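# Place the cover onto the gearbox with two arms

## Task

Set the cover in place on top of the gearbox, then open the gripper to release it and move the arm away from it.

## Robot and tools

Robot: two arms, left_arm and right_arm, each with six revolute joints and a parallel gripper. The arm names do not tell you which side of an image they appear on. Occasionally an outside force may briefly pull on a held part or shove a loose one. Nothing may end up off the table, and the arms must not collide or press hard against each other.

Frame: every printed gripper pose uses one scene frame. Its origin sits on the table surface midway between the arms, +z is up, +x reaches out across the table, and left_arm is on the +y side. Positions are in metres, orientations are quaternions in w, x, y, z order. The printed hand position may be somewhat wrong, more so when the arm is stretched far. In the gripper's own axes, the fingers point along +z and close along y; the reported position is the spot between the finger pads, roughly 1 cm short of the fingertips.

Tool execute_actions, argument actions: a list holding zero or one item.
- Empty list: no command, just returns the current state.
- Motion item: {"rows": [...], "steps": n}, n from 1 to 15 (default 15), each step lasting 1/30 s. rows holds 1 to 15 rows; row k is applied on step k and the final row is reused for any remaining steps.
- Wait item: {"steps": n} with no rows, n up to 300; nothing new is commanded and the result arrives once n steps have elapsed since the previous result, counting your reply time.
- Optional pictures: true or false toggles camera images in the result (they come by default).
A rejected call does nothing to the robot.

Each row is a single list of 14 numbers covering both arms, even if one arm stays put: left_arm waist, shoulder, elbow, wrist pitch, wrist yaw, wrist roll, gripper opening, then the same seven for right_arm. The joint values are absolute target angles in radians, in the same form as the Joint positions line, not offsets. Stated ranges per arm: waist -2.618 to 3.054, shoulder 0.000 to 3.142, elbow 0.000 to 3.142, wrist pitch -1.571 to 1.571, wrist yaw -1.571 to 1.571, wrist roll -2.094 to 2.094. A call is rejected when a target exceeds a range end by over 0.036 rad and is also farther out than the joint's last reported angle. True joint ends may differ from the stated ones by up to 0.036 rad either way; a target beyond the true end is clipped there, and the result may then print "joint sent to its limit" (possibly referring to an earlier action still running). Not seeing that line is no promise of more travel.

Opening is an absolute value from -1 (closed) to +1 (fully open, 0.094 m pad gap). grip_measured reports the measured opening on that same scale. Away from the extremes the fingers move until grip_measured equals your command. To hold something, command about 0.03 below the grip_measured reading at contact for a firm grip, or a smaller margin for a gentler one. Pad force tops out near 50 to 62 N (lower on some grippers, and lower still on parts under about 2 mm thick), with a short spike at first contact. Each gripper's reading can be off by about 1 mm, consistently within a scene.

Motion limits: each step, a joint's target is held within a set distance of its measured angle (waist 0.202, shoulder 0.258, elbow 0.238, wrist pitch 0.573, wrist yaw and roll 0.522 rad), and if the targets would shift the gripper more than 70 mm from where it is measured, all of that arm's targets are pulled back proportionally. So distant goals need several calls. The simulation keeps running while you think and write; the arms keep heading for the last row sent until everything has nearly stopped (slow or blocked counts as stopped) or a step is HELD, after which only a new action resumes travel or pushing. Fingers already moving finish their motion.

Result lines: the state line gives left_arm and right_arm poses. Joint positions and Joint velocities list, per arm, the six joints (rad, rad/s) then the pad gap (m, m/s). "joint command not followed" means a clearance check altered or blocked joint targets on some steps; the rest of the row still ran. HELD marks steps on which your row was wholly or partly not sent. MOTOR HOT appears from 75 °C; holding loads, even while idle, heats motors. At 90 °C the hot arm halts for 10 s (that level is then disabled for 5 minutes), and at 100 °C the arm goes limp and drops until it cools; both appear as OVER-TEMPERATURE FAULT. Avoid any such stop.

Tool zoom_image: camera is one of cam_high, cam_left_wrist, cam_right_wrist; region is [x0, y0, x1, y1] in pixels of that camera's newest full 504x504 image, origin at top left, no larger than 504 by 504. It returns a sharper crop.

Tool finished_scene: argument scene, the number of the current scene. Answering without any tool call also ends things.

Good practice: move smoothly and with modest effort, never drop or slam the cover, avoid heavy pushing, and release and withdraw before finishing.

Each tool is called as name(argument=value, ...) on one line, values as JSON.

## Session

execute_actions(actions=[])

Scene clock: 0.00 s of 4500.00 s.
left_arm: end_effector_position=(+0.3804, +0.0117, +0.1241) grip_measured=+1.000 end_effector_quat_wxyz=(+0.457, -0.337, +0.814, -0.125) | right_arm: end_effector_position=(+0.2786, -0.5445, +0.1481) grip_measured=+1.000 end_effector_quat_wxyz=(-0.169, -0.089, +0.973, -0.127)
Joint positions: left_arm=[-1.277  2.068  1.563 -0.578 -0.897 -1.634  0.094] | right_arm=[-0.519  1.968  1.801 -1.466  0.421 -0.867  0.094]
Joint velocities: left_arm=[ 0.002 -0.012 -0.012  0.066 -0.066 -0.022  0.   ] | right_arm=[-0.002 -0.007 -0.002  0.037  0.022  0.037  0.   ]
Motor temperatures (°C, as the motors report them): left_arm=[29 37 33 43 29 30] | right_arm=[30 32 33 34 27 31]

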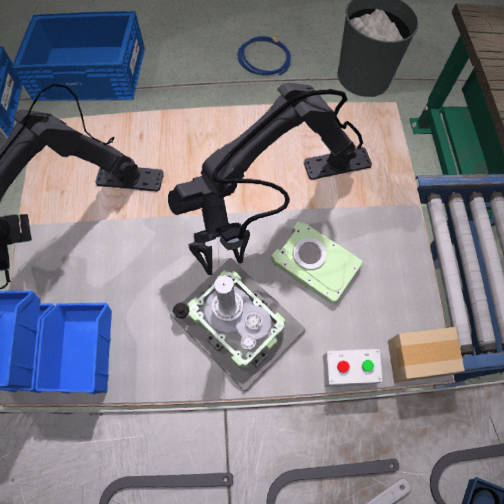

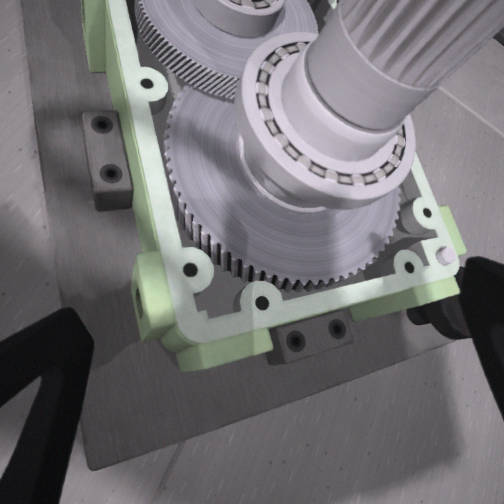

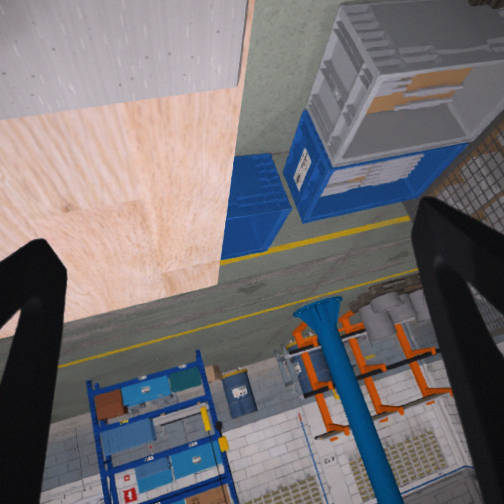

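zoom_image(camera="cam_high", region=[150, 200, 400, 400])

Region (150, 200, 400, 400) of cam_high's 504x504 image, scaled by 2.016, with more detail than that image has; it fills the top 403 rows of this view, and the rest is white.

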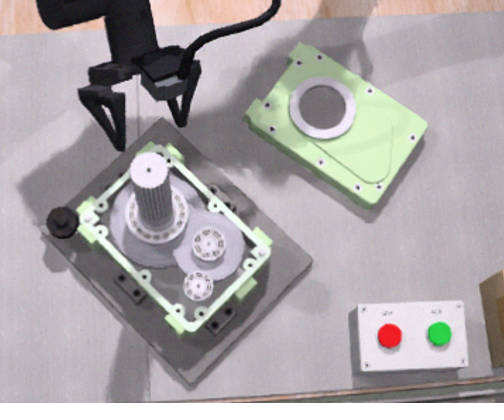

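execute_actions(actions=[{"rows":[[-1.277,1.9,1.5,-0.578,-0.897,-1.5,1,-0.519,1.8,1.7,-1.3,0.3,-0.8,1],[-1.277,1.7,1.4,-0.578,-0.8,-1.3,1,-0.5,1.6,1.6,-1.1,0.2,-0.7,1],[-1.277,1.5,1.2,-0.5,-0.7,-1.1,1,-0.45,1.4,1.4,-0.9,0.1,-0.6,1],[-1.277,1.3,1.0,-0.5,-0.7,-0.9,1,-0.4,1.25,1.2,-0.7,0,-0.5,1]],"steps":15}], pictures=false)

execute_actions(actions=[{"steps":15}])

Scene clock: 3.67 s of 4500.00 s.
left_arm: end_effector_position=(+0.2991, +0.1182, +0.2204) grip_measured=+1.000 end_effector_quat_wxyz=(+0.465, -0.076, +0.871, -0.140) | right_arm: end_effector_position=(+0.3478, -0.4548, +0.2514) grip_measured=+1.000 end_effector_quat_wxyz=(+0.328, +0.025, +0.920, -0.215)
Joint positions: left_arm=[-1.277  1.277  1.007 -0.505 -0.715 -0.949  0.094] | right_arm=[-0.392  1.231  1.215 -0.75   0.027 -0.528  0.094]
Joint velocities: left_arm=[-0.007  0.139  0.002  0.022  0.183  0.286  0.   ] | right_arm=[ 0.012  0.149 -0.012  0.227 -0.139  0.139  0.   ]
Motor temperatures (°C, as the motors report them): left_arm=[29 39 34 43 29 30] | right_arm=[30 34 34 34 27 31]
Steps of this call (steps 1 to 90: nothing new was sent; then 0.17 s passed at rest; steps 91 to 105: all 15 steps of this action). Readings (joint positions):
91: left_arm=[-1.277 2.054 1.551 -0.570 -0.891 -1.615] | right_arm=[-0.519 1.950 1.780 -1.437 0.405 -0.858]
92: left_arm=[-1.277 2.014 1.506 -0.560 -0.870 -1.563] | right_arm=[-0.519 1.904 1.720 -1.368 0.371 -0.832]
94: left_arm=[-1.277 1.866 1.346 -0.530 -0.803 -1.384] | right_arm=[-0.496 1.766 1.556 -1.196 0.279 -0.747]
98: left_arm=[-1.277 1.509 1.051 -0.528 -0.735 -1.103] | right_arm=[-0.398 1.446 1.265 -0.908 0.111 -0.607]
105: the state above

Scene clock: 4.17 s of 4500.00 s.
left_arm: end_effector_position=(+0.2985, +0.1138, +0.2119) grip_measured=+1.000 end_effector_quat_wxyz=(+0.458, -0.051, +0.878, -0.127) | right_arm: end_effector_position=(+0.3555, -0.4557, +0.2524) grip_measured=+1.000 end_effector_quat_wxyz=(+0.341, +0.030, +0.916, -0.208)
Joint positions: left_arm=[-1.277  1.299  1.007 -0.505 -0.696 -0.909  0.094] | right_arm=[-0.392  1.244  1.215 -0.72   0.008 -0.507  0.094]
Joint velocities: left_arm=[ 0.002 -0.007 -0.002  0.022 -0.081  0.022  0.   ] | right_arm=[ 0.012 -0.007 -0.002  0.022  0.066  0.081  0.   ]
Motor temperatures (°C, as the motors report them): left_arm=[29 39 34 43 29 30] | right_arm=[30 34 34 34 27 31]
Steps of this call (steps 1 to 15: the robot went on to your last target). Readings (joint positions):
1: left_arm=[-1.277 1.284 1.007 -0.505 -0.711 -0.941] | right_arm=[-0.392 1.236 1.215 -0.743 0.023 -0.523]
2: left_arm=[-1.277 1.289 1.007 -0.505 -0.708 -0.935] | right_arm=[-0.392 1.239 1.215 -0.738 0.020 -0.520]
4: left_arm=[-1.277 1.297 1.007 -0.505 -0.702 -0.925] | right_arm=[-0.392 1.243 1.215 -0.731 0.015 -0.515]
8: left_arm=[-1.277 1.299 1.007 -0.505 -0.698 -0.915] | right_arm=[-0.392 1.244 1.215 -0.724 0.011 -0.510]
15: the state above

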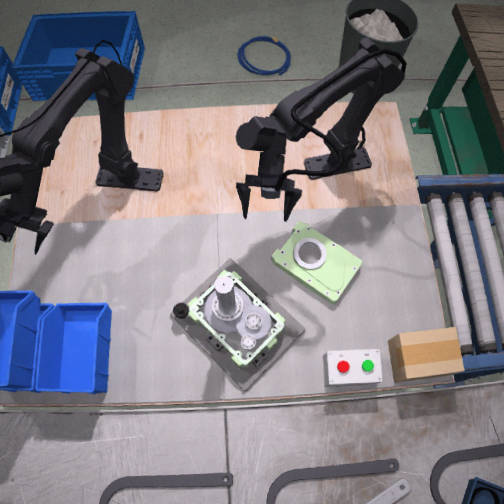

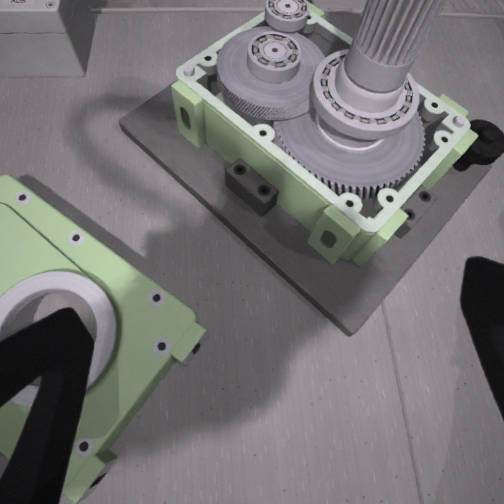

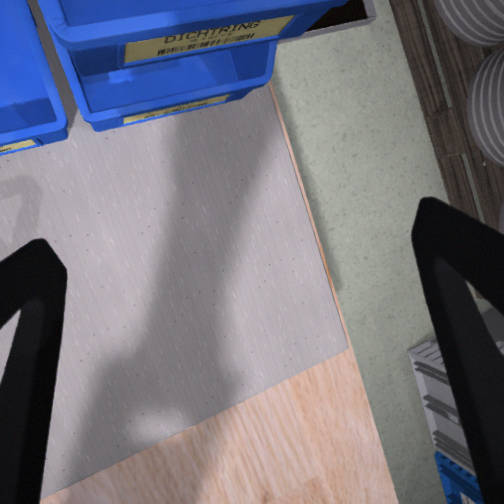

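execute_actions(actions=[{"rows":[[-1.2,1.25,0.9,-0.4,-0.6,-0.8,1,-0.35,1.24,1.15,-0.6,0,-0.45,1],[-1.12,1.2,0.8,-0.3,-0.5,-0.7,1,-0.3,1.23,1.1,-0.5,-0.05,-0.4,1],[-1.04,1.15,0.72,-0.2,-0.4,-0.6,1,-0.25,1.22,1.05,-0.4,-0.1,-0.4,1],[-0.96,1.12,0.65,-0.1,-0.3,-0.5,1,-0.2,1.22,1.0,-0.3,-0.15,-0.35,1],[-0.88,1.1,0.6,0,-0.2,-0.4,1,-0.15,1.22,0.95,-0.2,-0.2,-0.3,1],[-0.8,1.1,0.55,0.1,-0.1,-0.3,1,-0.1,1.22,0.9,-0.1,-0.25,-0.3,1],[-0.72,1.1,0.5,0.2,0,-0.2,1,-0.05,1.22,0.85,0,-0.3,-0.25,1],[-0.66,1.12,0.45,0.3,0,-0.1,1,0,1.22,0.8,0.1,-0.35,-0.25,1],[-0.62,1.15,0.42,0.4,0,0,1,0.05,1.22,0.78,0.2,-0.4,-0.25,1],[-0.61,1.18,0.39,0.46,0,0.03,1,0.1,1.22,0.75,0.26,-0.45,-0.25,1],[-0.61,1.2,0.37,0.51,0,0.03,1,0.15,1.22,0.75,0.26,-0.45,-0.25,1]],"steps":15}], pictures=false)

execute_actions(actions=[{"steps":20}])

Scene clock: 6.10 s of 4500.00 s.
left_arm: end_effector_position=(+0.3612, +0.2338, +0.1024) grip_measured=+1.000 end_effector_quat_wxyz=(+0.497, +0.130, +0.853, -0.097) | right_arm: end_effector_position=(+0.4472, -0.1997, +0.2205) grip_measured=+1.000 end_effector_quat_wxyz=(+0.569, -0.210, +0.791, +0.076)
Joint positions: left_arm=[-0.614  1.207  0.371  0.326 -0.069 -0.081  0.094] | right_arm=[ 0.153  1.235  0.752  0.106 -0.392 -0.277  0.094]
Joint velocities: left_arm=[ 0.002  0.007 -0.012  0.813  0.418  0.681  0.   ] | right_arm=[ 0.037 -0.007 -0.017  1.033 -0.418  0.139  0.   ]
Motor temperatures (°C, as the motors report them): left_arm=[29 39 34 44 29 30] | right_arm=[30 34 34 34 27 31]
Steps of this call (steps 1 to 15: the robot went on to your last target; steps 16 to 43: nothing new was sent; steps 44 to 58: all 15 steps of this action). Readings (joint positions):
44: left_arm=[-1.267 1.293 0.992 -0.481 -0.679 -0.892] | right_arm=[-0.388 1.244 1.207 -0.703 0.009 -0.499]
45: left_arm=[-1.238 1.274 0.949 -0.428 -0.640 -0.859] | right_arm=[-0.372 1.241 1.185 -0.663 0.007 -0.482]
47: left_arm=[-1.113 1.203 0.806 -0.311 -0.532 -0.755] | right_arm=[-0.300 1.235 1.107 -0.547 -0.024 -0.446]
51: left_arm=[-0.805 1.125 0.541 -0.061 -0.264 -0.458] | right_arm=[-0.091 1.235 0.896 -0.252 -0.165 -0.347]
58: the state above

Scene clock: 6.77 s of 4500.00 s.
left_arm: end_effector_position=(+0.3723, +0.2171, +0.1382) grip_measured=+1.000 end_effector_quat_wxyz=(+0.562, +0.179, +0.800, -0.111) | right_arm: end_effector_position=(+0.4536, -0.1916, +0.2514) grip_measured=+1.000 end_effector_quat_wxyz=(+0.619, -0.223, +0.748, +0.087)
Joint positions: left_arm=[-0.614  1.207  0.371  0.485 -0.009  0.023  0.094] | right_arm=[ 0.154  1.235  0.752  0.24  -0.441 -0.256  0.094]
Joint velocities: left_arm=[-0.002  0.007  0.012  0.081 -0.007 -0.051  0.   ] | right_arm=[ 0.002 -0.007 -0.002  0.007 -0.11  -0.066  0.   ]
Motor temperatures (°C, as the motors report them): left_arm=[29 39 34 44 29 30] | right_arm=[30 34 34 35 27 31]
Steps of this call (steps 1 to 20: the robot went on to your last target). Readings (joint positions):
1: left_arm=[-0.614 1.207 0.371 0.354 -0.056 -0.060] | right_arm=[0.154 1.235 0.752 0.137 -0.403 -0.272]
2: left_arm=[-0.614 1.207 0.371 0.384 -0.046 -0.043] | right_arm=[0.154 1.235 0.752 0.162 -0.410 -0.269]
4: left_arm=[-0.614 1.207 0.371 0.427 -0.032 -0.019] | right_arm=[0.154 1.235 0.752 0.193 -0.422 -0.264]
8: left_arm=[-0.614 1.207 0.371 0.466 -0.017 0.007] | right_arm=[0.154 1.235 0.752 0.224 -0.433 -0.259]
20: the state above

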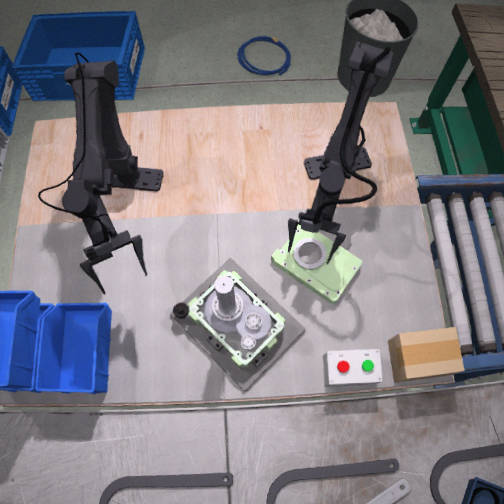

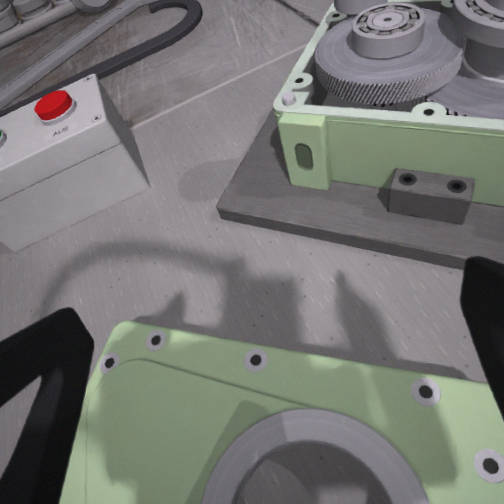

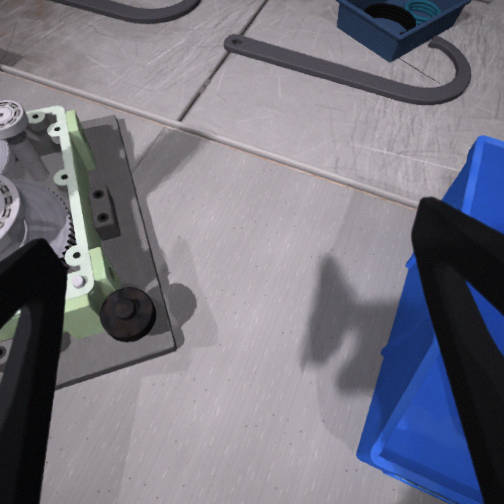

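execute_actions(actions=[{"rows":[[-0.61,1.22,0.36,0.6,0.04,0.04,1,0.15,1.22,0.75,0.26,-0.45,-0.25,1],[-0.61,1.25,0.35,0.66,0.07,0.05,1,0.15,1.22,0.75,0.26,-0.45,-0.25,1],[-0.61,1.28,0.33,0.72,0.1,0.06,1,0.15,1.22,0.75,0.26,-0.45,-0.25,1],[-0.61,1.31,0.32,0.77,0.11,0.07,1,0.15,1.22,0.75,0.26,-0.45,-0.25,1],[-0.61,1.34,0.3,0.81,0.11,0.07,1,0.15,1.22,0.75,0.26,-0.45,-0.25,1],[-0.61,1.37,0.29,0.84,0.11,0.07,1,0.15,1.22,0.75,0.26,-0.45,-0.25,1],[-0.61,1.4,0.27,0.84,0.11,0.07,1,0.15,1.22,0.75,0.26,-0.45,-0.25,1],[-0.61,1.43,0.255,0.84,0.11,0.07,1,0.15,1.22,0.75,0.26,-0.45,-0.25,1]],"steps":15}], pictures=false)

execute_actions(actions=[{"steps":15}])

Scene clock: 8.27 s of 4500.00 s.
left_arm: end_effector_position=(+0.3591, +0.2026, +0.0806) grip_measured=+1.000 end_effector_quat_wxyz=(+0.536, +0.226, +0.801, -0.139) | right_arm: end_effector_position=(+0.4536, -0.1916, +0.2517) grip_measured=+1.000 end_effector_quat_wxyz=(+0.620, -0.223, +0.748, +0.087)
Joint positions: left_arm=[-0.614  1.437  0.258  0.78   0.096  0.062  0.094] | right_arm=[ 0.154  1.235  0.752  0.241 -0.441 -0.255  0.094]
Joint velocities: left_arm=[-0.007  0.002 -0.012  0.359 -0.007 -0.022  0.   ] | right_arm=[ 0.012  0.007  0.002  0.022  0.022 -0.007  0.   ]
Motor temperatures (°C, as the motors report them): left_arm=[29 39 34 44 29 30] | right_arm=[30 34 34 35 27 31]
Steps of this call (steps 1 to 15: the robot went on to your last target; steps 16 to 30: nothing new was sent; steps 31 to 45: all 15 steps of this action). Readings (joint positions):
31: left_arm=[-0.614 1.209 0.370 0.495 -0.003 0.025] | right_arm=[0.154 1.235 0.752 0.241 -0.441 -0.255]
32: left_arm=[-0.614 1.216 0.368 0.519 0.008 0.029] | right_arm=[0.154 1.235 0.752 0.241 -0.441 -0.255]
34: left_arm=[-0.614 1.250 0.359 0.601 0.038 0.039] | right_arm=[0.154 1.235 0.752 0.241 -0.441 -0.255]
38: left_arm=[-0.614 1.366 0.308 0.749 0.076 0.053] | right_arm=[0.154 1.235 0.752 0.241 -0.441 -0.255]
45: the state above

Scene clock: 8.77 s of 4500.00 s.
left_arm: end_effector_position=(+0.3617, +0.2006, +0.0888) grip_measured=+1.000 end_effector_quat_wxyz=(+0.551, +0.226, +0.791, -0.142) | right_arm: end_effector_position=(+0.4536, -0.1916, +0.2517) grip_measured=+1.000 end_effector_quat_wxyz=(+0.620, -0.223, +0.748, +0.087)
Joint positions: left_arm=[-0.614  1.437  0.258  0.816  0.1    0.064  0.094] | right_arm=[ 0.154  1.235  0.752  0.241 -0.441 -0.255  0.094]
Joint velocities: left_arm=[ 0.007  0.012  0.007 -0.037 -0.007  0.007  0.   ] | right_arm=[ 0.017 -0.002 -0.012  0.007  0.037  0.022  0.   ]
Motor temperatures (°C, as the motors report them): left_arm=[29 39 34 45 29 30] | right_arm=[30 34 34 35 27 31]
Steps of this call (steps 1 to 15: the robot went on to your last target). Readings (joint positions):
1: left_arm=[-0.614 1.437 0.258 0.789 0.097 0.062] | right_arm=[0.154 1.235 0.752 0.241 -0.441 -0.255]
2: left_arm=[-0.614 1.437 0.258 0.795 0.098 0.063] | right_arm=[0.154 1.235 0.752 0.241 -0.441 -0.255]
4: left_arm=[-0.614 1.437 0.258 0.804 0.099 0.063] | right_arm=[0.154 1.235 0.752 0.241 -0.441 -0.255]
8: left_arm=[-0.614 1.437 0.258 0.812 0.100 0.063] | right_arm=[0.154 1.235 0.752 0.241 -0.441 -0.255]
15: the state above

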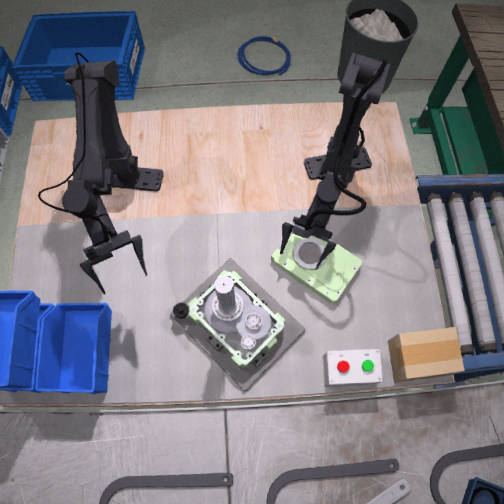

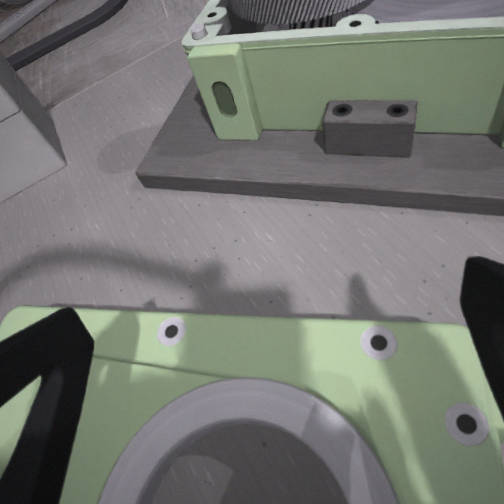

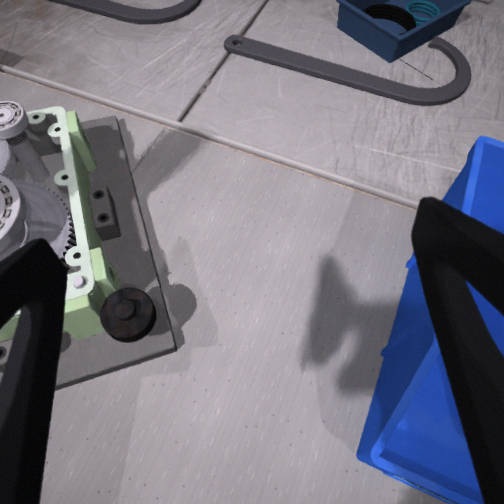

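execute_actions(actions=[{"rows":[[-0.6,1.43,0.24,0.88,0.11,0.07,1,0.15,1.22,0.75,0.26,-0.45,-0.25,1],[-0.595,1.43,0.22,0.91,0.11,0.07,1,0.15,1.22,0.75,0.26,-0.45,-0.25,1],[-0.59,1.43,0.2,0.94,0.11,0.07,1,0.15,1.22,0.75,0.26,-0.45,-0.25,1],[-0.59,1.43,0.18,0.96,0.11,0.07,1,0.15,1.22,0.75,0.26,-0.45,-0.25,1],[-0.59,1.43,0.16,0.96,0.11,0.07,1,0.15,1.22,0.75,0.26,-0.45,-0.25,1],[-0.59,1.43,0.145,0.96,0.11,0.07,1,0.15,1.22,0.75,0.26,-0.45,-0.25,1],[-0.59,1.43,0.13,0.96,0.11,0.07,1,0.15,1.22,0.75,0.26,-0.45,-0.25,1]],"steps":15}], pictures=false)

execute_actions(actions=[{"steps":12}])

Scene clock: 10.47 s of 4500.00 s.
left_arm: end_effector_position=(+0.3401, +0.2152, +0.0709) grip_measured=+1.000 end_effector_quat_wxyz=(+0.549, +0.222, +0.794, -0.139) | right_arm: end_effector_position=(+0.4536, -0.1915, +0.2517) grip_measured=+1.000 end_effector_quat_wxyz=(+0.620, -0.223, +0.747, +0.087)
Joint positions: left_arm=[-0.6    1.437  0.139  0.928  0.102  0.064  0.094] | right_arm=[ 0.154  1.235  0.752  0.241 -0.442 -0.255  0.094]
Joint velocities: left_arm=[ 0.012 -0.017 -0.007  0.081  0.007 -0.007  0.   ] | right_arm=[ 0.007 -0.002 -0.012 -0.037  0.022  0.051  0.   ]
Motor temperatures (°C, as the motors report them): left_arm=[29 39 34 45 29 30] | right_arm=[30 34 34 35 27 31]
Steps of this call (steps 1 to 15: the robot went on to your last target; steps 16 to 36: nothing new was sent; steps 37 to 51: all 15 steps of this action). Readings (joint positions):
37: left_arm=[-0.614 1.437 0.258 0.820 0.101 0.064] | right_arm=[0.154 1.235 0.752 0.241 -0.441 -0.255]
38: left_arm=[-0.612 1.437 0.255 0.831 0.102 0.064] | right_arm=[0.154 1.235 0.752 0.241 -0.441 -0.255]
40: left_arm=[-0.605 1.437 0.233 0.874 0.102 0.064] | right_arm=[0.154 1.235 0.752 0.241 -0.442 -0.255]
44: left_arm=[-0.600 1.437 0.162 0.917 0.102 0.064] | right_arm=[0.154 1.235 0.752 0.241 -0.442 -0.255]
51: the state above

Scene clock: 10.87 s of 4500.00 s.
left_arm: end_effector_position=(+0.3407, +0.2149, +0.0728) grip_measured=+1.000 end_effector_quat_wxyz=(+0.552, +0.221, +0.792, -0.139) | right_arm: end_effector_position=(+0.4536, -0.1915, +0.2517) grip_measured=+1.000 end_effector_quat_wxyz=(+0.620, -0.223, +0.747, +0.087)
Joint positions: left_arm=[-0.6    1.437  0.139  0.936  0.102  0.064  0.094] | right_arm=[ 0.154  1.235  0.752  0.241 -0.442 -0.255  0.094]
Joint velocities: left_arm=[-0.017  0.007 -0.002 -0.066 -0.051  0.022  0.   ] | right_arm=[ 0.002 -0.012  0.022 -0.051 -0.022 -0.037  0.   ]
Motor temperatures (°C, as the motors report them): left_arm=[29 39 34 45 29 30] | right_arm=[30 34 34 35 27 31]
Steps of this call (steps 1 to 12: the robot went on to your last target). Readings (joint positions):
1: left_arm=[-0.600 1.437 0.139 0.930 0.102 0.064] | right_arm=[0.154 1.235 0.752 0.241 -0.442 -0.255]
2: left_arm=[-0.600 1.437 0.139 0.931 0.102 0.064] | right_arm=[0.154 1.235 0.752 0.241 -0.442 -0.255]
4: left_arm=[-0.600 1.437 0.139 0.933 0.102 0.064] | right_arm=[0.154 1.235 0.752 0.241 -0.442 -0.255]
8: left_arm=[-0.600 1.437 0.139 0.935 0.102 0.064] | right_arm=[0.154 1.235 0.752 0.241 -0.442 -0.255]
12: the state above

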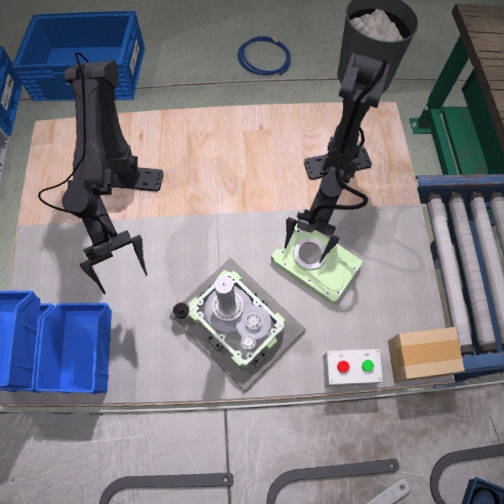

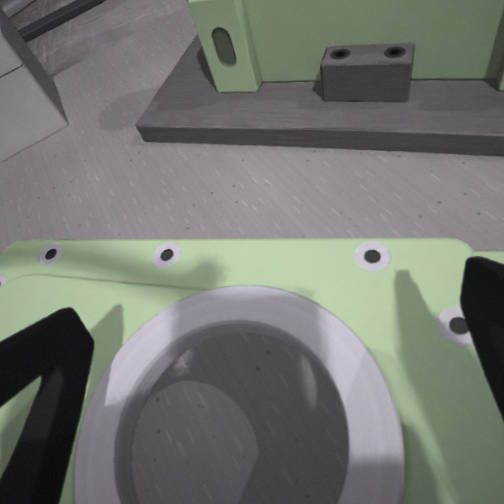

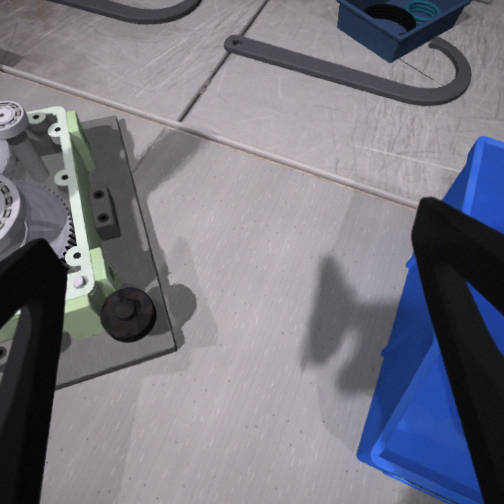

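execute_actions(actions=[{"rows":[[-0.59,1.41,0.12,0.96,0.09,0.07,1,0.15,1.22,0.75,0.26,-0.45,-0.25,1],[-0.59,1.39,0.10,0.96,0.07,0.06,1,0.15,1.22,0.75,0.26,-0.45,-0.25,1],[-0.59,1.37,0.08,0.96,0.055,0.06,1,0.15,1.22,0.75,0.26,-0.45,-0.25,1],[-0.59,1.36,0.06,0.96,0.055,0.06,1,0.15,1.22,0.75,0.26,-0.45,-0.25,1]],"steps":15}])

Scene clock: 12.13 s of 4500.00 s.
left_arm: end_effector_position=(+0.3284, +0.2277, +0.0687) grip_measured=+1.000 end_effector_quat_wxyz=(+0.554, +0.211, +0.796, -0.123) | right_arm: end_effector_position=(+0.4536, -0.1915, +0.2517) grip_measured=+1.000 end_effector_quat_wxyz=(+0.620, -0.223, +0.747, +0.087)
Joint positions: left_arm=[-0.6    1.38   0.073  0.943  0.064  0.064  0.094] | right_arm=[ 0.154  1.235  0.752  0.241 -0.442 -0.255  0.094]
Joint velocities: left_arm=[-0.007 -0.012 -0.017 -0.051  0.007  0.051  0.   ] | right_arm=[ 0.032 -0.012 -0.002 -0.022  0.007 -0.037  0.   ]
Motor temperatures (°C, as the motors report them): left_arm=[29 39 34 46 29 30] | right_arm=[30 34 34 36 27 31]
Steps of this call (steps 1 to 15: the robot went on to your last target; steps 16 to 23: nothing new was sent; steps 24 to 38: all 15 steps of this action). Readings (joint positions):
24: left_arm=[-0.600 1.437 0.139 0.936 0.102 0.064] | right_arm=[0.154 1.235 0.752 0.241 -0.442 -0.255]
25: left_arm=[-0.600 1.433 0.137 0.936 0.098 0.064] | right_arm=[0.154 1.235 0.752 0.241 -0.442 -0.255]
27: left_arm=[-0.600 1.406 0.113 0.941 0.085 0.064] | right_arm=[0.154 1.235 0.752 0.241 -0.442 -0.255]
31: left_arm=[-0.600 1.380 0.075 0.943 0.071 0.064] | right_arm=[0.154 1.235 0.752 0.241 -0.442 -0.255]
38: the state above

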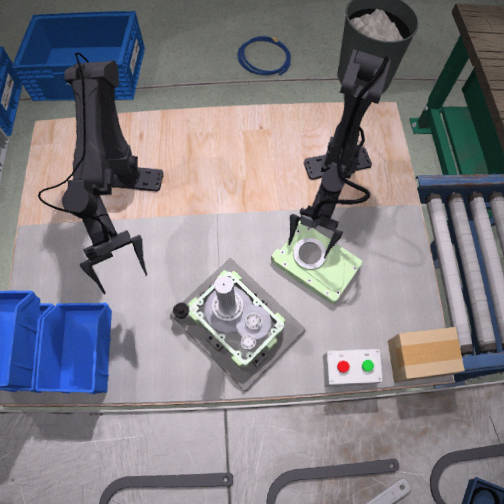

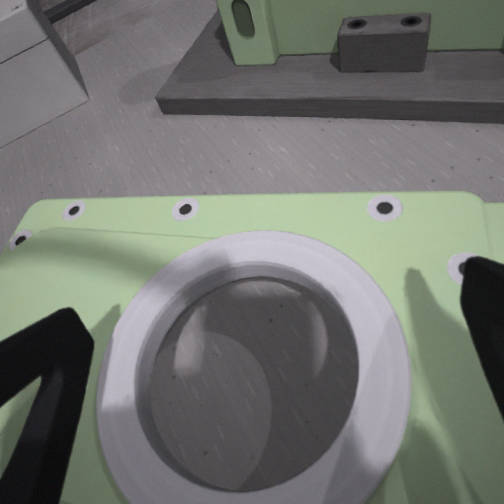

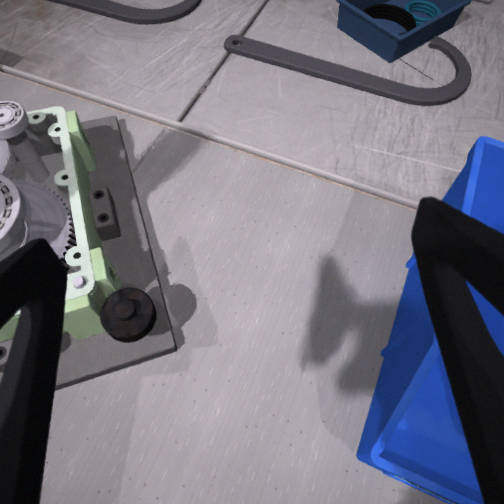

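execute_actions(actions=[{"rows":[[-0.59,1.38,0.055,0.99,0.04,0.04,1,0.15,1.22,0.75,0.26,-0.45,-0.25,1],[-0.59,1.4,0.05,1.02,0.025,0.03,1,0.15,1.22,0.75,0.26,-0.45,-0.25,1],[-0.59,1.42,0.05,1.05,0.025,0.03,1,0.15,1.22,0.75,0.26,-0.45,-0.25,1],[-0.59,1.44,0.045,1.07,0.025,0.03,1,0.15,1.22,0.75,0.26,-0.45,-0.25,1],[-0.59,1.46,0.045,1.09,0.025,0.03,1,0.15,1.22,0.75,0.26,-0.45,-0.25,1],[-0.59,1.48,0.04,1.11,0.025,0.03,1,0.15,1.22,0.75,0.26,-0.45,-0.25,1],[-0.59,1.5,0.04,1.13,0.025,0.03,1,0.15,1.22,0.75,0.26,-0.45,-0.25,1],[-0.59,1.515,0.035,1.14,0.025,0.03,1,0.15,1.22,0.75,0.26,-0.45,-0.25,1]],"steps":15}], pictures=false)

execute_actions(actions=[{"steps":10}])

Scene clock: 14.03 s of 4500.00 s.
left_arm: end_effector_position=(+0.3314, +0.2327, +0.0601) grip_measured=+1.000 end_effector_quat_wxyz=(+0.560, +0.192, +0.797, -0.118) | right_arm: end_effector_position=(+0.4536, -0.1915, +0.2517) grip_measured=+1.000 end_effector_quat_wxyz=(+0.620, -0.223, +0.747, +0.087)
Joint positions: left_arm=[-0.599  1.507  0.053  1.103  0.033  0.04   0.094] | right_arm=[ 0.154  1.235  0.752  0.241 -0.442 -0.255  0.094]
Joint velocities: left_arm=[-0.007 -0.002 -0.002  0.022 -0.081 -0.007  0.   ] | right_arm=[-0.032  0.007 -0.007 -0.007  0.007 -0.007  0.   ]
Motor temperatures (°C, as the motors report them): left_arm=[29 39 34 46 29 30] | right_arm=[30 34 34 36 27 31]
Steps of this call (steps 1 to 15: the robot went on to your last target; steps 16 to 42: nothing new was sent; steps 43 to 57: all 15 steps of this action). Readings (joint positions):
43: left_arm=[-0.600 1.380 0.073 0.945 0.060 0.062] | right_arm=[0.154 1.235 0.752 0.241 -0.442 -0.255]
44: left_arm=[-0.600 1.382 0.073 0.952 0.055 0.058] | right_arm=[0.154 1.235 0.752 0.241 -0.442 -0.255]
46: left_arm=[-0.600 1.400 0.073 0.985 0.047 0.051] | right_arm=[0.154 1.235 0.752 0.241 -0.442 -0.255]
50: left_arm=[-0.600 1.475 0.064 1.059 0.038 0.044] | right_arm=[0.154 1.235 0.752 0.241 -0.442 -0.255]
57: the state above

Scene clock: 14.37 s of 4500.00 s.
left_arm: end_effector_position=(+0.3323, +0.2323, +0.0629) grip_measured=+1.000 end_effector_quat_wxyz=(+0.565, +0.191, +0.794, -0.119) | right_arm: end_effector_position=(+0.4536, -0.1915, +0.2517) grip_measured=+1.000 end_effector_quat_wxyz=(+0.620, -0.223, +0.747, +0.087)
Joint positions: left_arm=[-0.599  1.507  0.053  1.115  0.032  0.039  0.094] | right_arm=[ 0.154  1.235  0.752  0.241 -0.442 -0.255  0.094]
Joint velocities: left_arm=[ 0.007 -0.012 -0.012 -0.051 -0.037 -0.037  0.   ] | right_arm=[ 0.022 -0.012  0.002 -0.037  0.007 -0.007  0.   ]
Motor temperatures (°C, as the motors report them): left_arm=[29 39 34 46 29 30] | right_arm=[30 34 34 36 27 31]
Steps of this call (steps 1 to 10: the robot went on to your last target). Readings (joint positions):
1: left_arm=[-0.599 1.507 0.053 1.107 0.033 0.040] | right_arm=[0.154 1.235 0.752 0.241 -0.442 -0.255]
2: left_arm=[-0.599 1.507 0.053 1.109 0.033 0.039] | right_arm=[0.154 1.235 0.752 0.241 -0.442 -0.255]
4: left_arm=[-0.599 1.507 0.053 1.112 0.033 0.039] | right_arm=[0.154 1.235 0.752 0.241 -0.442 -0.255]
8: left_arm=[-0.599 1.507 0.053 1.115 0.032 0.039] | right_arm=[0.154 1.235 0.752 0.241 -0.442 -0.255]
10: the state above

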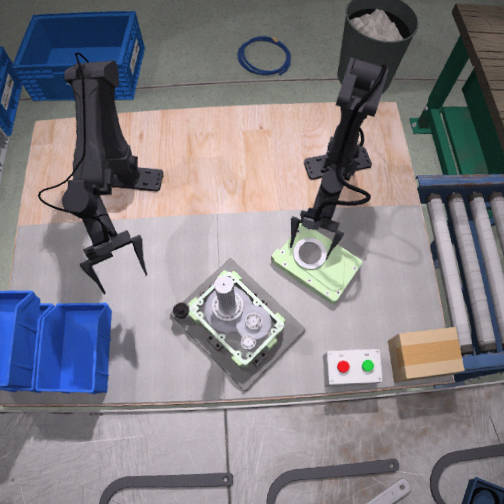

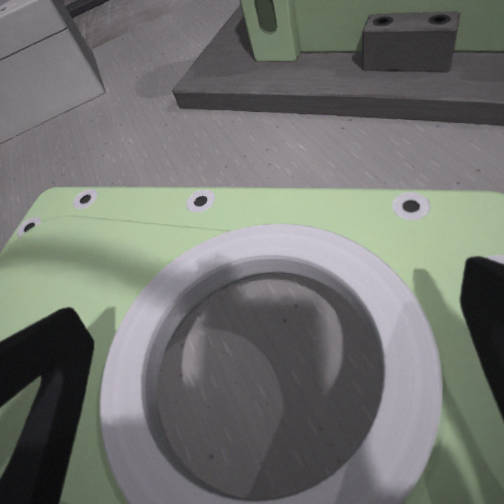

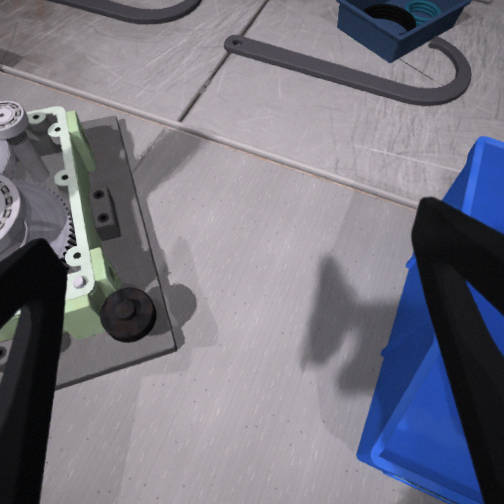

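execute_actions(actions=[{"rows":[[-0.59,1.53,0.03,1.145,0.025,0.03,1,0.15,1.22,0.75,0.26,-0.45,-0.25,1],[-0.59,1.545,0.025,1.15,0.025,0.03,1,0.15,1.22,0.75,0.26,-0.45,-0.25,1],[-0.59,1.555,0.025,1.155,0.025,0.03,1,0.15,1.22,0.75,0.26,-0.45,-0.25,1],[-0.59,1.565,0.025,1.155,0.025,0.03,1,0.15,1.22,0.75,0.26,-0.45,-0.25,1]],"steps":15}])

Scene clock: 16.17 s of 4500.00 s.
left_arm: end_effector_position=(+0.3321, +0.2329, +0.0553) grip_measured=+1.000 end_effector_quat_wxyz=(+0.558, +0.191, +0.799, -0.117) | right_arm: end_effector_position=(+0.4536, -0.1915, +0.2517) grip_measured=+1.000 end_effector_quat_wxyz=(+0.620, -0.223, +0.747, +0.087)
Joint positions: left_arm=[-0.599  1.553  0.053  1.142  0.03   0.039  0.094] | right_arm=[ 0.154  1.235  0.752  0.241 -0.442 -0.255  0.094]
Joint velocities: left_arm=[-0.002 -0.017 -0.017 -0.022 -0.007  0.007  0.   ] | right_arm=[-0.042  0.007 -0.007 -0.007  0.037  0.037  0.   ]
Motor temperatures (°C, as the motors report them): left_arm=[29 38 34 46 29 30] | right_arm=[30 34 35 36 27 31]
Steps of this call (steps 1 to 30: the robot went on to your last target; steps 31 to 39: nothing new was sent; steps 40 to 54: all 15 steps of this action). Readings (joint positions):
40: left_arm=[-0.599 1.509 0.053 1.118 0.032 0.039] | right_arm=[0.154 1.235 0.752 0.241 -0.442 -0.255]
41: left_arm=[-0.599 1.515 0.053 1.122 0.032 0.039] | right_arm=[0.154 1.235 0.752 0.241 -0.442 -0.255]
43: left_arm=[-0.599 1.535 0.053 1.130 0.032 0.039] | right_arm=[0.154 1.235 0.752 0.241 -0.442 -0.255]
47: left_arm=[-0.599 1.553 0.053 1.141 0.030 0.039] | right_arm=[0.154 1.235 0.752 0.241 -0.442 -0.255]
54: the state above

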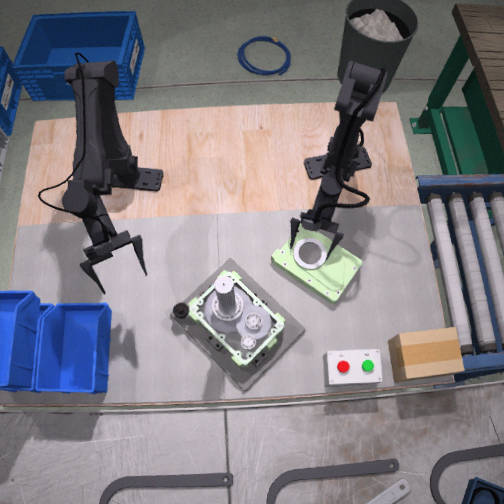

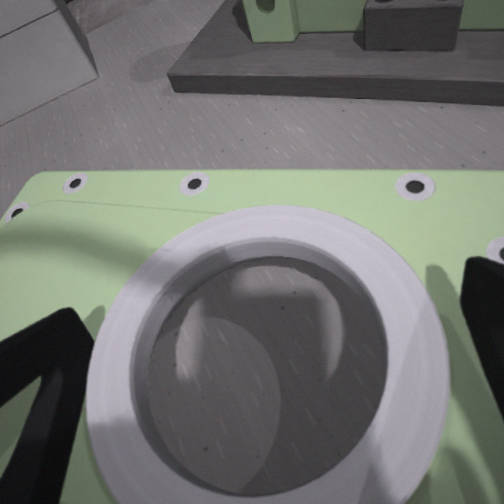

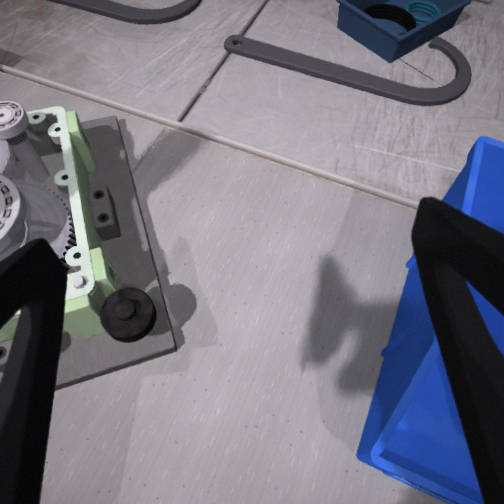

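execute_actions(actions=[{"rows":[[-0.583,1.565,0.015,1.16,0.025,0.03,1,0.15,1.22,0.75,0.26,-0.45,-0.25,1],[-0.583,1.565,0.005,1.17,0.025,0.03,1,0.15,1.22,0.75,0.26,-0.45,-0.25,1],[-0.583,1.565,0.0,1.175,0.025,0.03,1,0.15,1.22,0.75,0.26,-0.45,-0.25,1]],"steps":15}])

Scene clock: 17.53 s of 4500.00 s.
left_arm: end_effector_position=(+0.3247, +0.2382, +0.0498) grip_measured=+1.000 end_effector_quat_wxyz=(+0.553, +0.188, +0.804, -0.115) | right_arm: end_effector_position=(+0.4536, -0.1915, +0.2517) grip_measured=+1.000 end_effector_quat_wxyz=(+0.620, -0.223, +0.747, +0.087)
Joint positions: left_arm=[-0.593  1.553  0.021  1.161  0.03   0.036  0.094] | right_arm=[ 0.154  1.235  0.752  0.241 -0.442 -0.255  0.094]
Joint velocities: left_arm=[ 0.017 -0.002  0.017  0.022 -0.007 -0.037  0.   ] | right_arm=[-0.017  0.002 -0.002 -0.007 -0.051 -0.022  0.   ]
Motor temperatures (°C, as the motors report them): left_arm=[29 38 34 47 29 30] | right_arm=[30 34 35 36 27 31]
Steps of this call (steps 1 to 15: the robot went on to your last target; steps 16 to 26: nothing new was sent; steps 27 to 41: all 15 steps of this action). Readings (joint positions):
27: left_arm=[-0.598 1.553 0.050 1.144 0.030 0.039] | right_arm=[0.154 1.235 0.752 0.241 -0.442 -0.255]
28: left_arm=[-0.596 1.553 0.045 1.148 0.030 0.039] | right_arm=[0.154 1.235 0.752 0.241 -0.442 -0.255]
30: left_arm=[-0.594 1.553 0.028 1.152 0.030 0.039] | right_arm=[0.154 1.235 0.752 0.241 -0.442 -0.255]
34: left_arm=[-0.593 1.553 0.021 1.161 0.030 0.036] | right_arm=[0.154 1.235 0.752 0.241 -0.442 -0.255]
41: the state above

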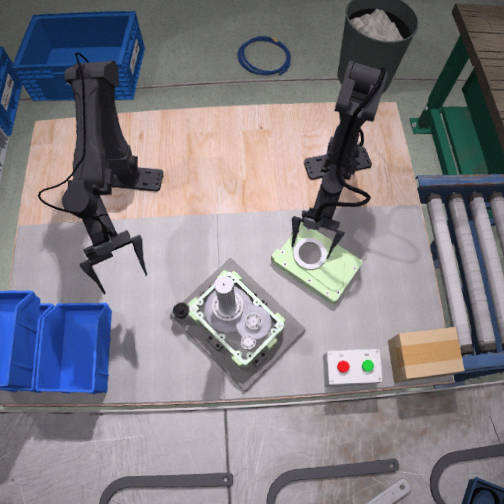

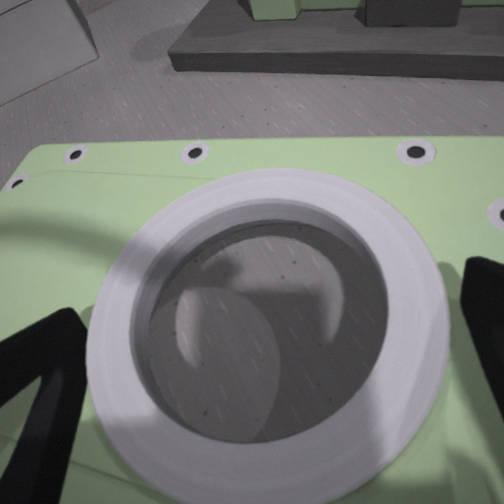

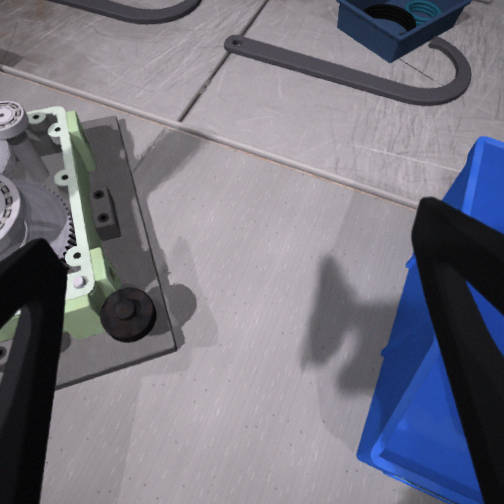

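Matches. Grip.

execute_actions(actions=[{"rows":[[-0.59,1.56,0.01,1.17,0.025,0.03,0.9,0.15,1.22,0.75,0.26,-0.45,-0.25,1],[-0.59,1.56,0.01,1.17,0.025,0.03,0.85,0.15,1.22,0.75,0.26,-0.45,-0.25,1],[-0.59,1.56,0.01,1.17,0.025,0.03,0.8,0.15,1.22,0.75,0.26,-0.45,-0.25,1],[-0.59,1.56,0.01,1.17,0.025,0.03,0.74,0.15,1.22,0.75,0.26,-0.45,-0.25,1]],"steps":15}])

Scene clock: 18.73 s of 4500.00 s.
left_arm: end_effector_position=(+0.3254, +0.2395, +0.0501) grip_measured=+0.830 end_effector_quat_wxyz=(+0.554, +0.186, +0.804, -0.112) | right_arm: end_effector_position=(+0.4536, -0.1915, +0.2517) grip_measured=+1.000 end_effector_quat_wxyz=(+0.620, -0.223, +0.747, +0.087)
Joint positions: left_arm=[-0.593  1.553  0.021  1.162  0.021  0.036  0.086] | right_arm=[ 0.154  1.235  0.752  0.241 -0.442 -0.255  0.094]
Joint velocities: left_arm=[-0.002  0.002 -0.007 -0.037 -0.007  0.022 -0.001] | right_arm=[ 0.007 -0.022 -0.007  0.022 -0.066  0.007  0.   ]
Motor temperatures (°C, as the motors report them): left_arm=[29 38 34 47 29 30] | right_arm=[30 34 35 36 27 31]
Steps of this call (steps 1 to 15: the robot went on to your last target; steps 16 to 21: nothing new was sent; steps 22 to 36: all 15 steps of this action). Readings (joint positions):
22: left_arm=[-0.593 1.553 0.021 1.161 0.029 0.036] | right_arm=[0.154 1.235 0.752 0.241 -0.442 -0.255]
23: left_arm=[-0.593 1.553 0.021 1.161 0.023 0.036] | right_arm=[0.154 1.235 0.752 0.241 -0.442 -0.255]
25: left_arm=[-0.593 1.553 0.021 1.162 0.021 0.036] | right_arm=[0.154 1.235 0.752 0.241 -0.442 -0.255]
29: left_arm=[-0.593 1.553 0.021 1.162 0.021 0.036] | right_arm=[0.154 1.235 0.752 0.241 -0.442 -0.255]
36: the state above

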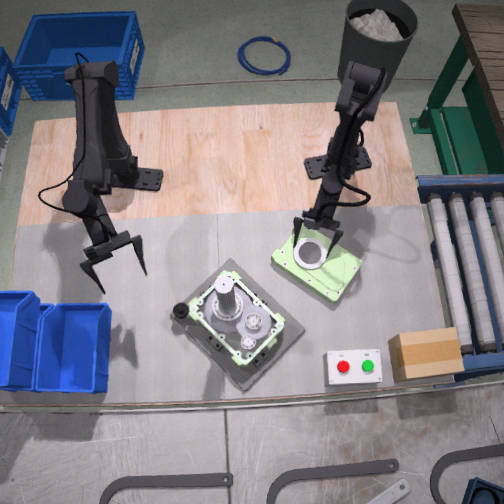

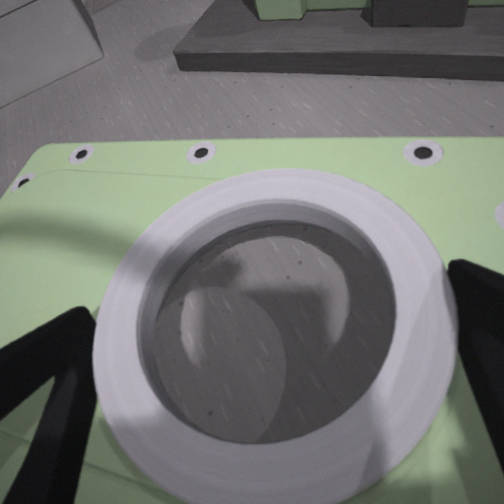

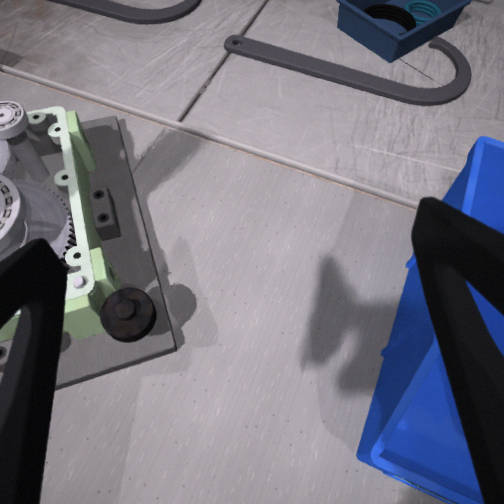

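execute_actions(actions=[{"rows":[[-0.59,1.53,0.03,1.19,0.025,0.05,0.74,0.15,1.22,0.75,0.26,-0.45,-0.25,1],[-0.59,1.5,0.05,1.2,0.025,0.07,0.74,0.15,1.22,0.75,0.26,-0.45,-0.25,1],[-0.59,1.475,0.07,1.2,0.025,0.09,0.74,0.15,1.22,0.75,0.26,-0.45,-0.25,1],[-0.59,1.45,0.08,1.185,0.025,0.11,0.74,0.15,1.22,0.75,0.26,-0.45,-0.25,1],[-0.59,1.425,0.085,1.16,0.025,0.11,0.74,0.15,1.22,0.75,0.26,-0.45,-0.25,1],[-0.59,1.4,0.09,1.13,0.025,0.11,0.74,0.15,1.22,0.75,0.26,-0.45,-0.25,1],[-0.59,1.375,0.095,1.1,0.025,0.11,0.74,0.15,1.22,0.75,0.26,-0.45,-0.25,1],[-0.59,1.35,0.1,1.07,0.025,0.11,0.74,0.15,1.22,0.75,0.26,-0.45,-0.25,1],[-0.59,1.325,0.105,1.04,0.025,0.11,0.74,0.15,1.22,0.75,0.26,-0.45,-0.25,1],[-0.59,1.3,0.11,1.01,0.025,0.11,0.74,0.15,1.22,0.75,0.26,-0.45,-0.25,1],[-0.59,1.27,0.115,0.975,0.025,0.11,0.74,0.15,1.22,0.75,0.26,-0.45,-0.25,1],[-0.59,1.24,0.12,0.94,0.025,0.11,0.74,0.15,1.22,0.75,0.26,-0.45,-0.25,1],[-0.59,1.21,0.125,0.91,0.025,0.11,0.74,0.15,1.22,0.75,0.26,-0.45,-0.25,1],[-0.59,1.185,0.13,0.88,0.025,0.11,0.74,0.15,1.22,0.75,0.26,-0.45,-0.25,1],[-0.59,1.16,0.137,0.855,0.025,0.11,0.74,0.15,1.22,0.75,0.26,-0.45,-0.25,1]],"steps":15}], pictures=false)

execute_actions(actions=[{"steps":12}])

Scene clock: 21.20 s of 4500.00 s.
left_arm: end_effector_position=(+0.3190, +0.2415, +0.0597) grip_measured=+0.830 end_effector_quat_wxyz=(+0.531, +0.205, +0.816, -0.099) | right_arm: end_effector_position=(+0.4536, -0.1915, +0.2517) grip_measured=+1.000 end_effector_quat_wxyz=(+0.620, -0.223, +0.747, +0.087)
Joint positions: left_arm=[-0.593  1.26   0.059  0.771  0.025  0.074  0.086] | right_arm=[ 0.154  1.235  0.752  0.241 -0.442 -0.255  0.094]
Joint velocities: left_arm=[ 0.002 -0.764  0.09  -1.077  0.022  0.051  0.   ] | right_arm=[-0.002  0.022 -0.002 -0.007 -0.066  0.037  0.   ]
Motor temperatures (°C, as the motors report them): left_arm=[29 38 34 48 29 30] | right_arm=[30 34 35 37 27 31]
Steps of this call (steps 1 to 15: the robot went on to your last target; steps 16 to 59: nothing new was sent; steps 60 to 74: all 15 steps of this action). Readings (joint positions):
60: left_arm=[-0.593 1.553 0.021 1.163 0.021 0.037] | right_arm=[0.154 1.235 0.752 0.241 -0.442 -0.255]
61: left_arm=[-0.593 1.549 0.021 1.161 0.021 0.038] | right_arm=[0.154 1.235 0.752 0.241 -0.442 -0.255]
63: left_arm=[-0.593 1.525 0.024 1.130 0.022 0.042] | right_arm=[0.154 1.235 0.752 0.241 -0.442 -0.255]
67: left_arm=[-0.593 1.441 0.038 1.016 0.024 0.055] | right_arm=[0.154 1.235 0.752 0.241 -0.442 -0.255]
74: the state above

Scene clock: 21.60 s of 4500.00 s.
left_arm: end_effector_position=(+0.3171, +0.2422, +0.0600) grip_measured=+0.830 end_effector_quat_wxyz=(+0.522, +0.208, +0.822, -0.097) | right_arm: end_effector_position=(+0.4536, -0.1915, +0.2517) grip_measured=+1.000 end_effector_quat_wxyz=(+0.620, -0.223, +0.747, +0.087)
Joint positions: left_arm=[-0.593  1.21   0.072  0.685  0.026  0.077  0.086] | right_arm=[ 0.154  1.235  0.752  0.241 -0.442 -0.255  0.094]
Joint velocities: left_arm=[-0.007  0.012 -0.007 -0.007 -0.007 -0.051 -0.   ] | right_arm=[ 0.002 -0.017 -0.007 -0.007 -0.022 -0.037  0.   ]
Motor temperatures (°C, as the motors report them): left_arm=[29 38 34 48 29 30] | right_arm=[30 34 35 37 27 31]
Steps of this call (steps 1 to 12: the robot went on to your last target). Readings (joint positions):
1: left_arm=[-0.593 1.238 0.061 0.741 0.026 0.075] | right_arm=[0.154 1.235 0.752 0.241 -0.442 -0.255]
2: left_arm=[-0.593 1.224 0.063 0.720 0.026 0.077] | right_arm=[0.154 1.235 0.752 0.241 -0.442 -0.255]
4: left_arm=[-0.593 1.214 0.067 0.700 0.026 0.077] | right_arm=[0.154 1.235 0.752 0.241 -0.442 -0.255]
8: left_arm=[-0.593 1.210 0.072 0.688 0.026 0.077] | right_arm=[0.154 1.235 0.752 0.241 -0.442 -0.255]
12: the state above

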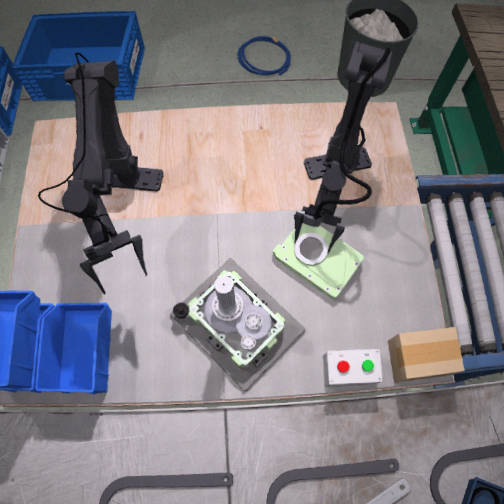

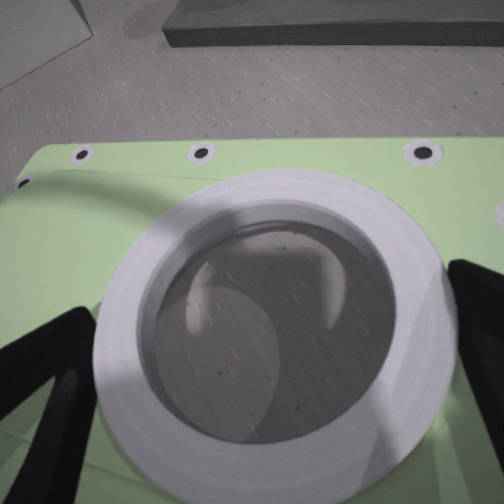

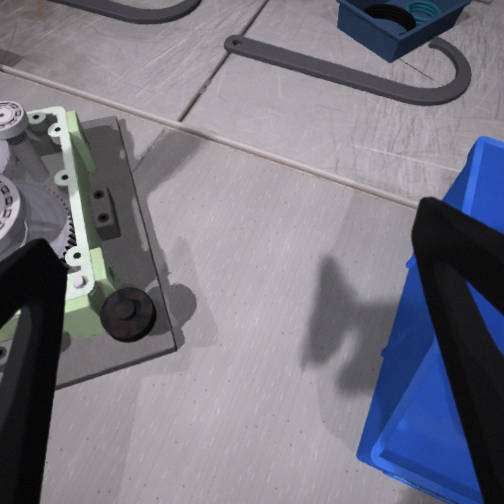

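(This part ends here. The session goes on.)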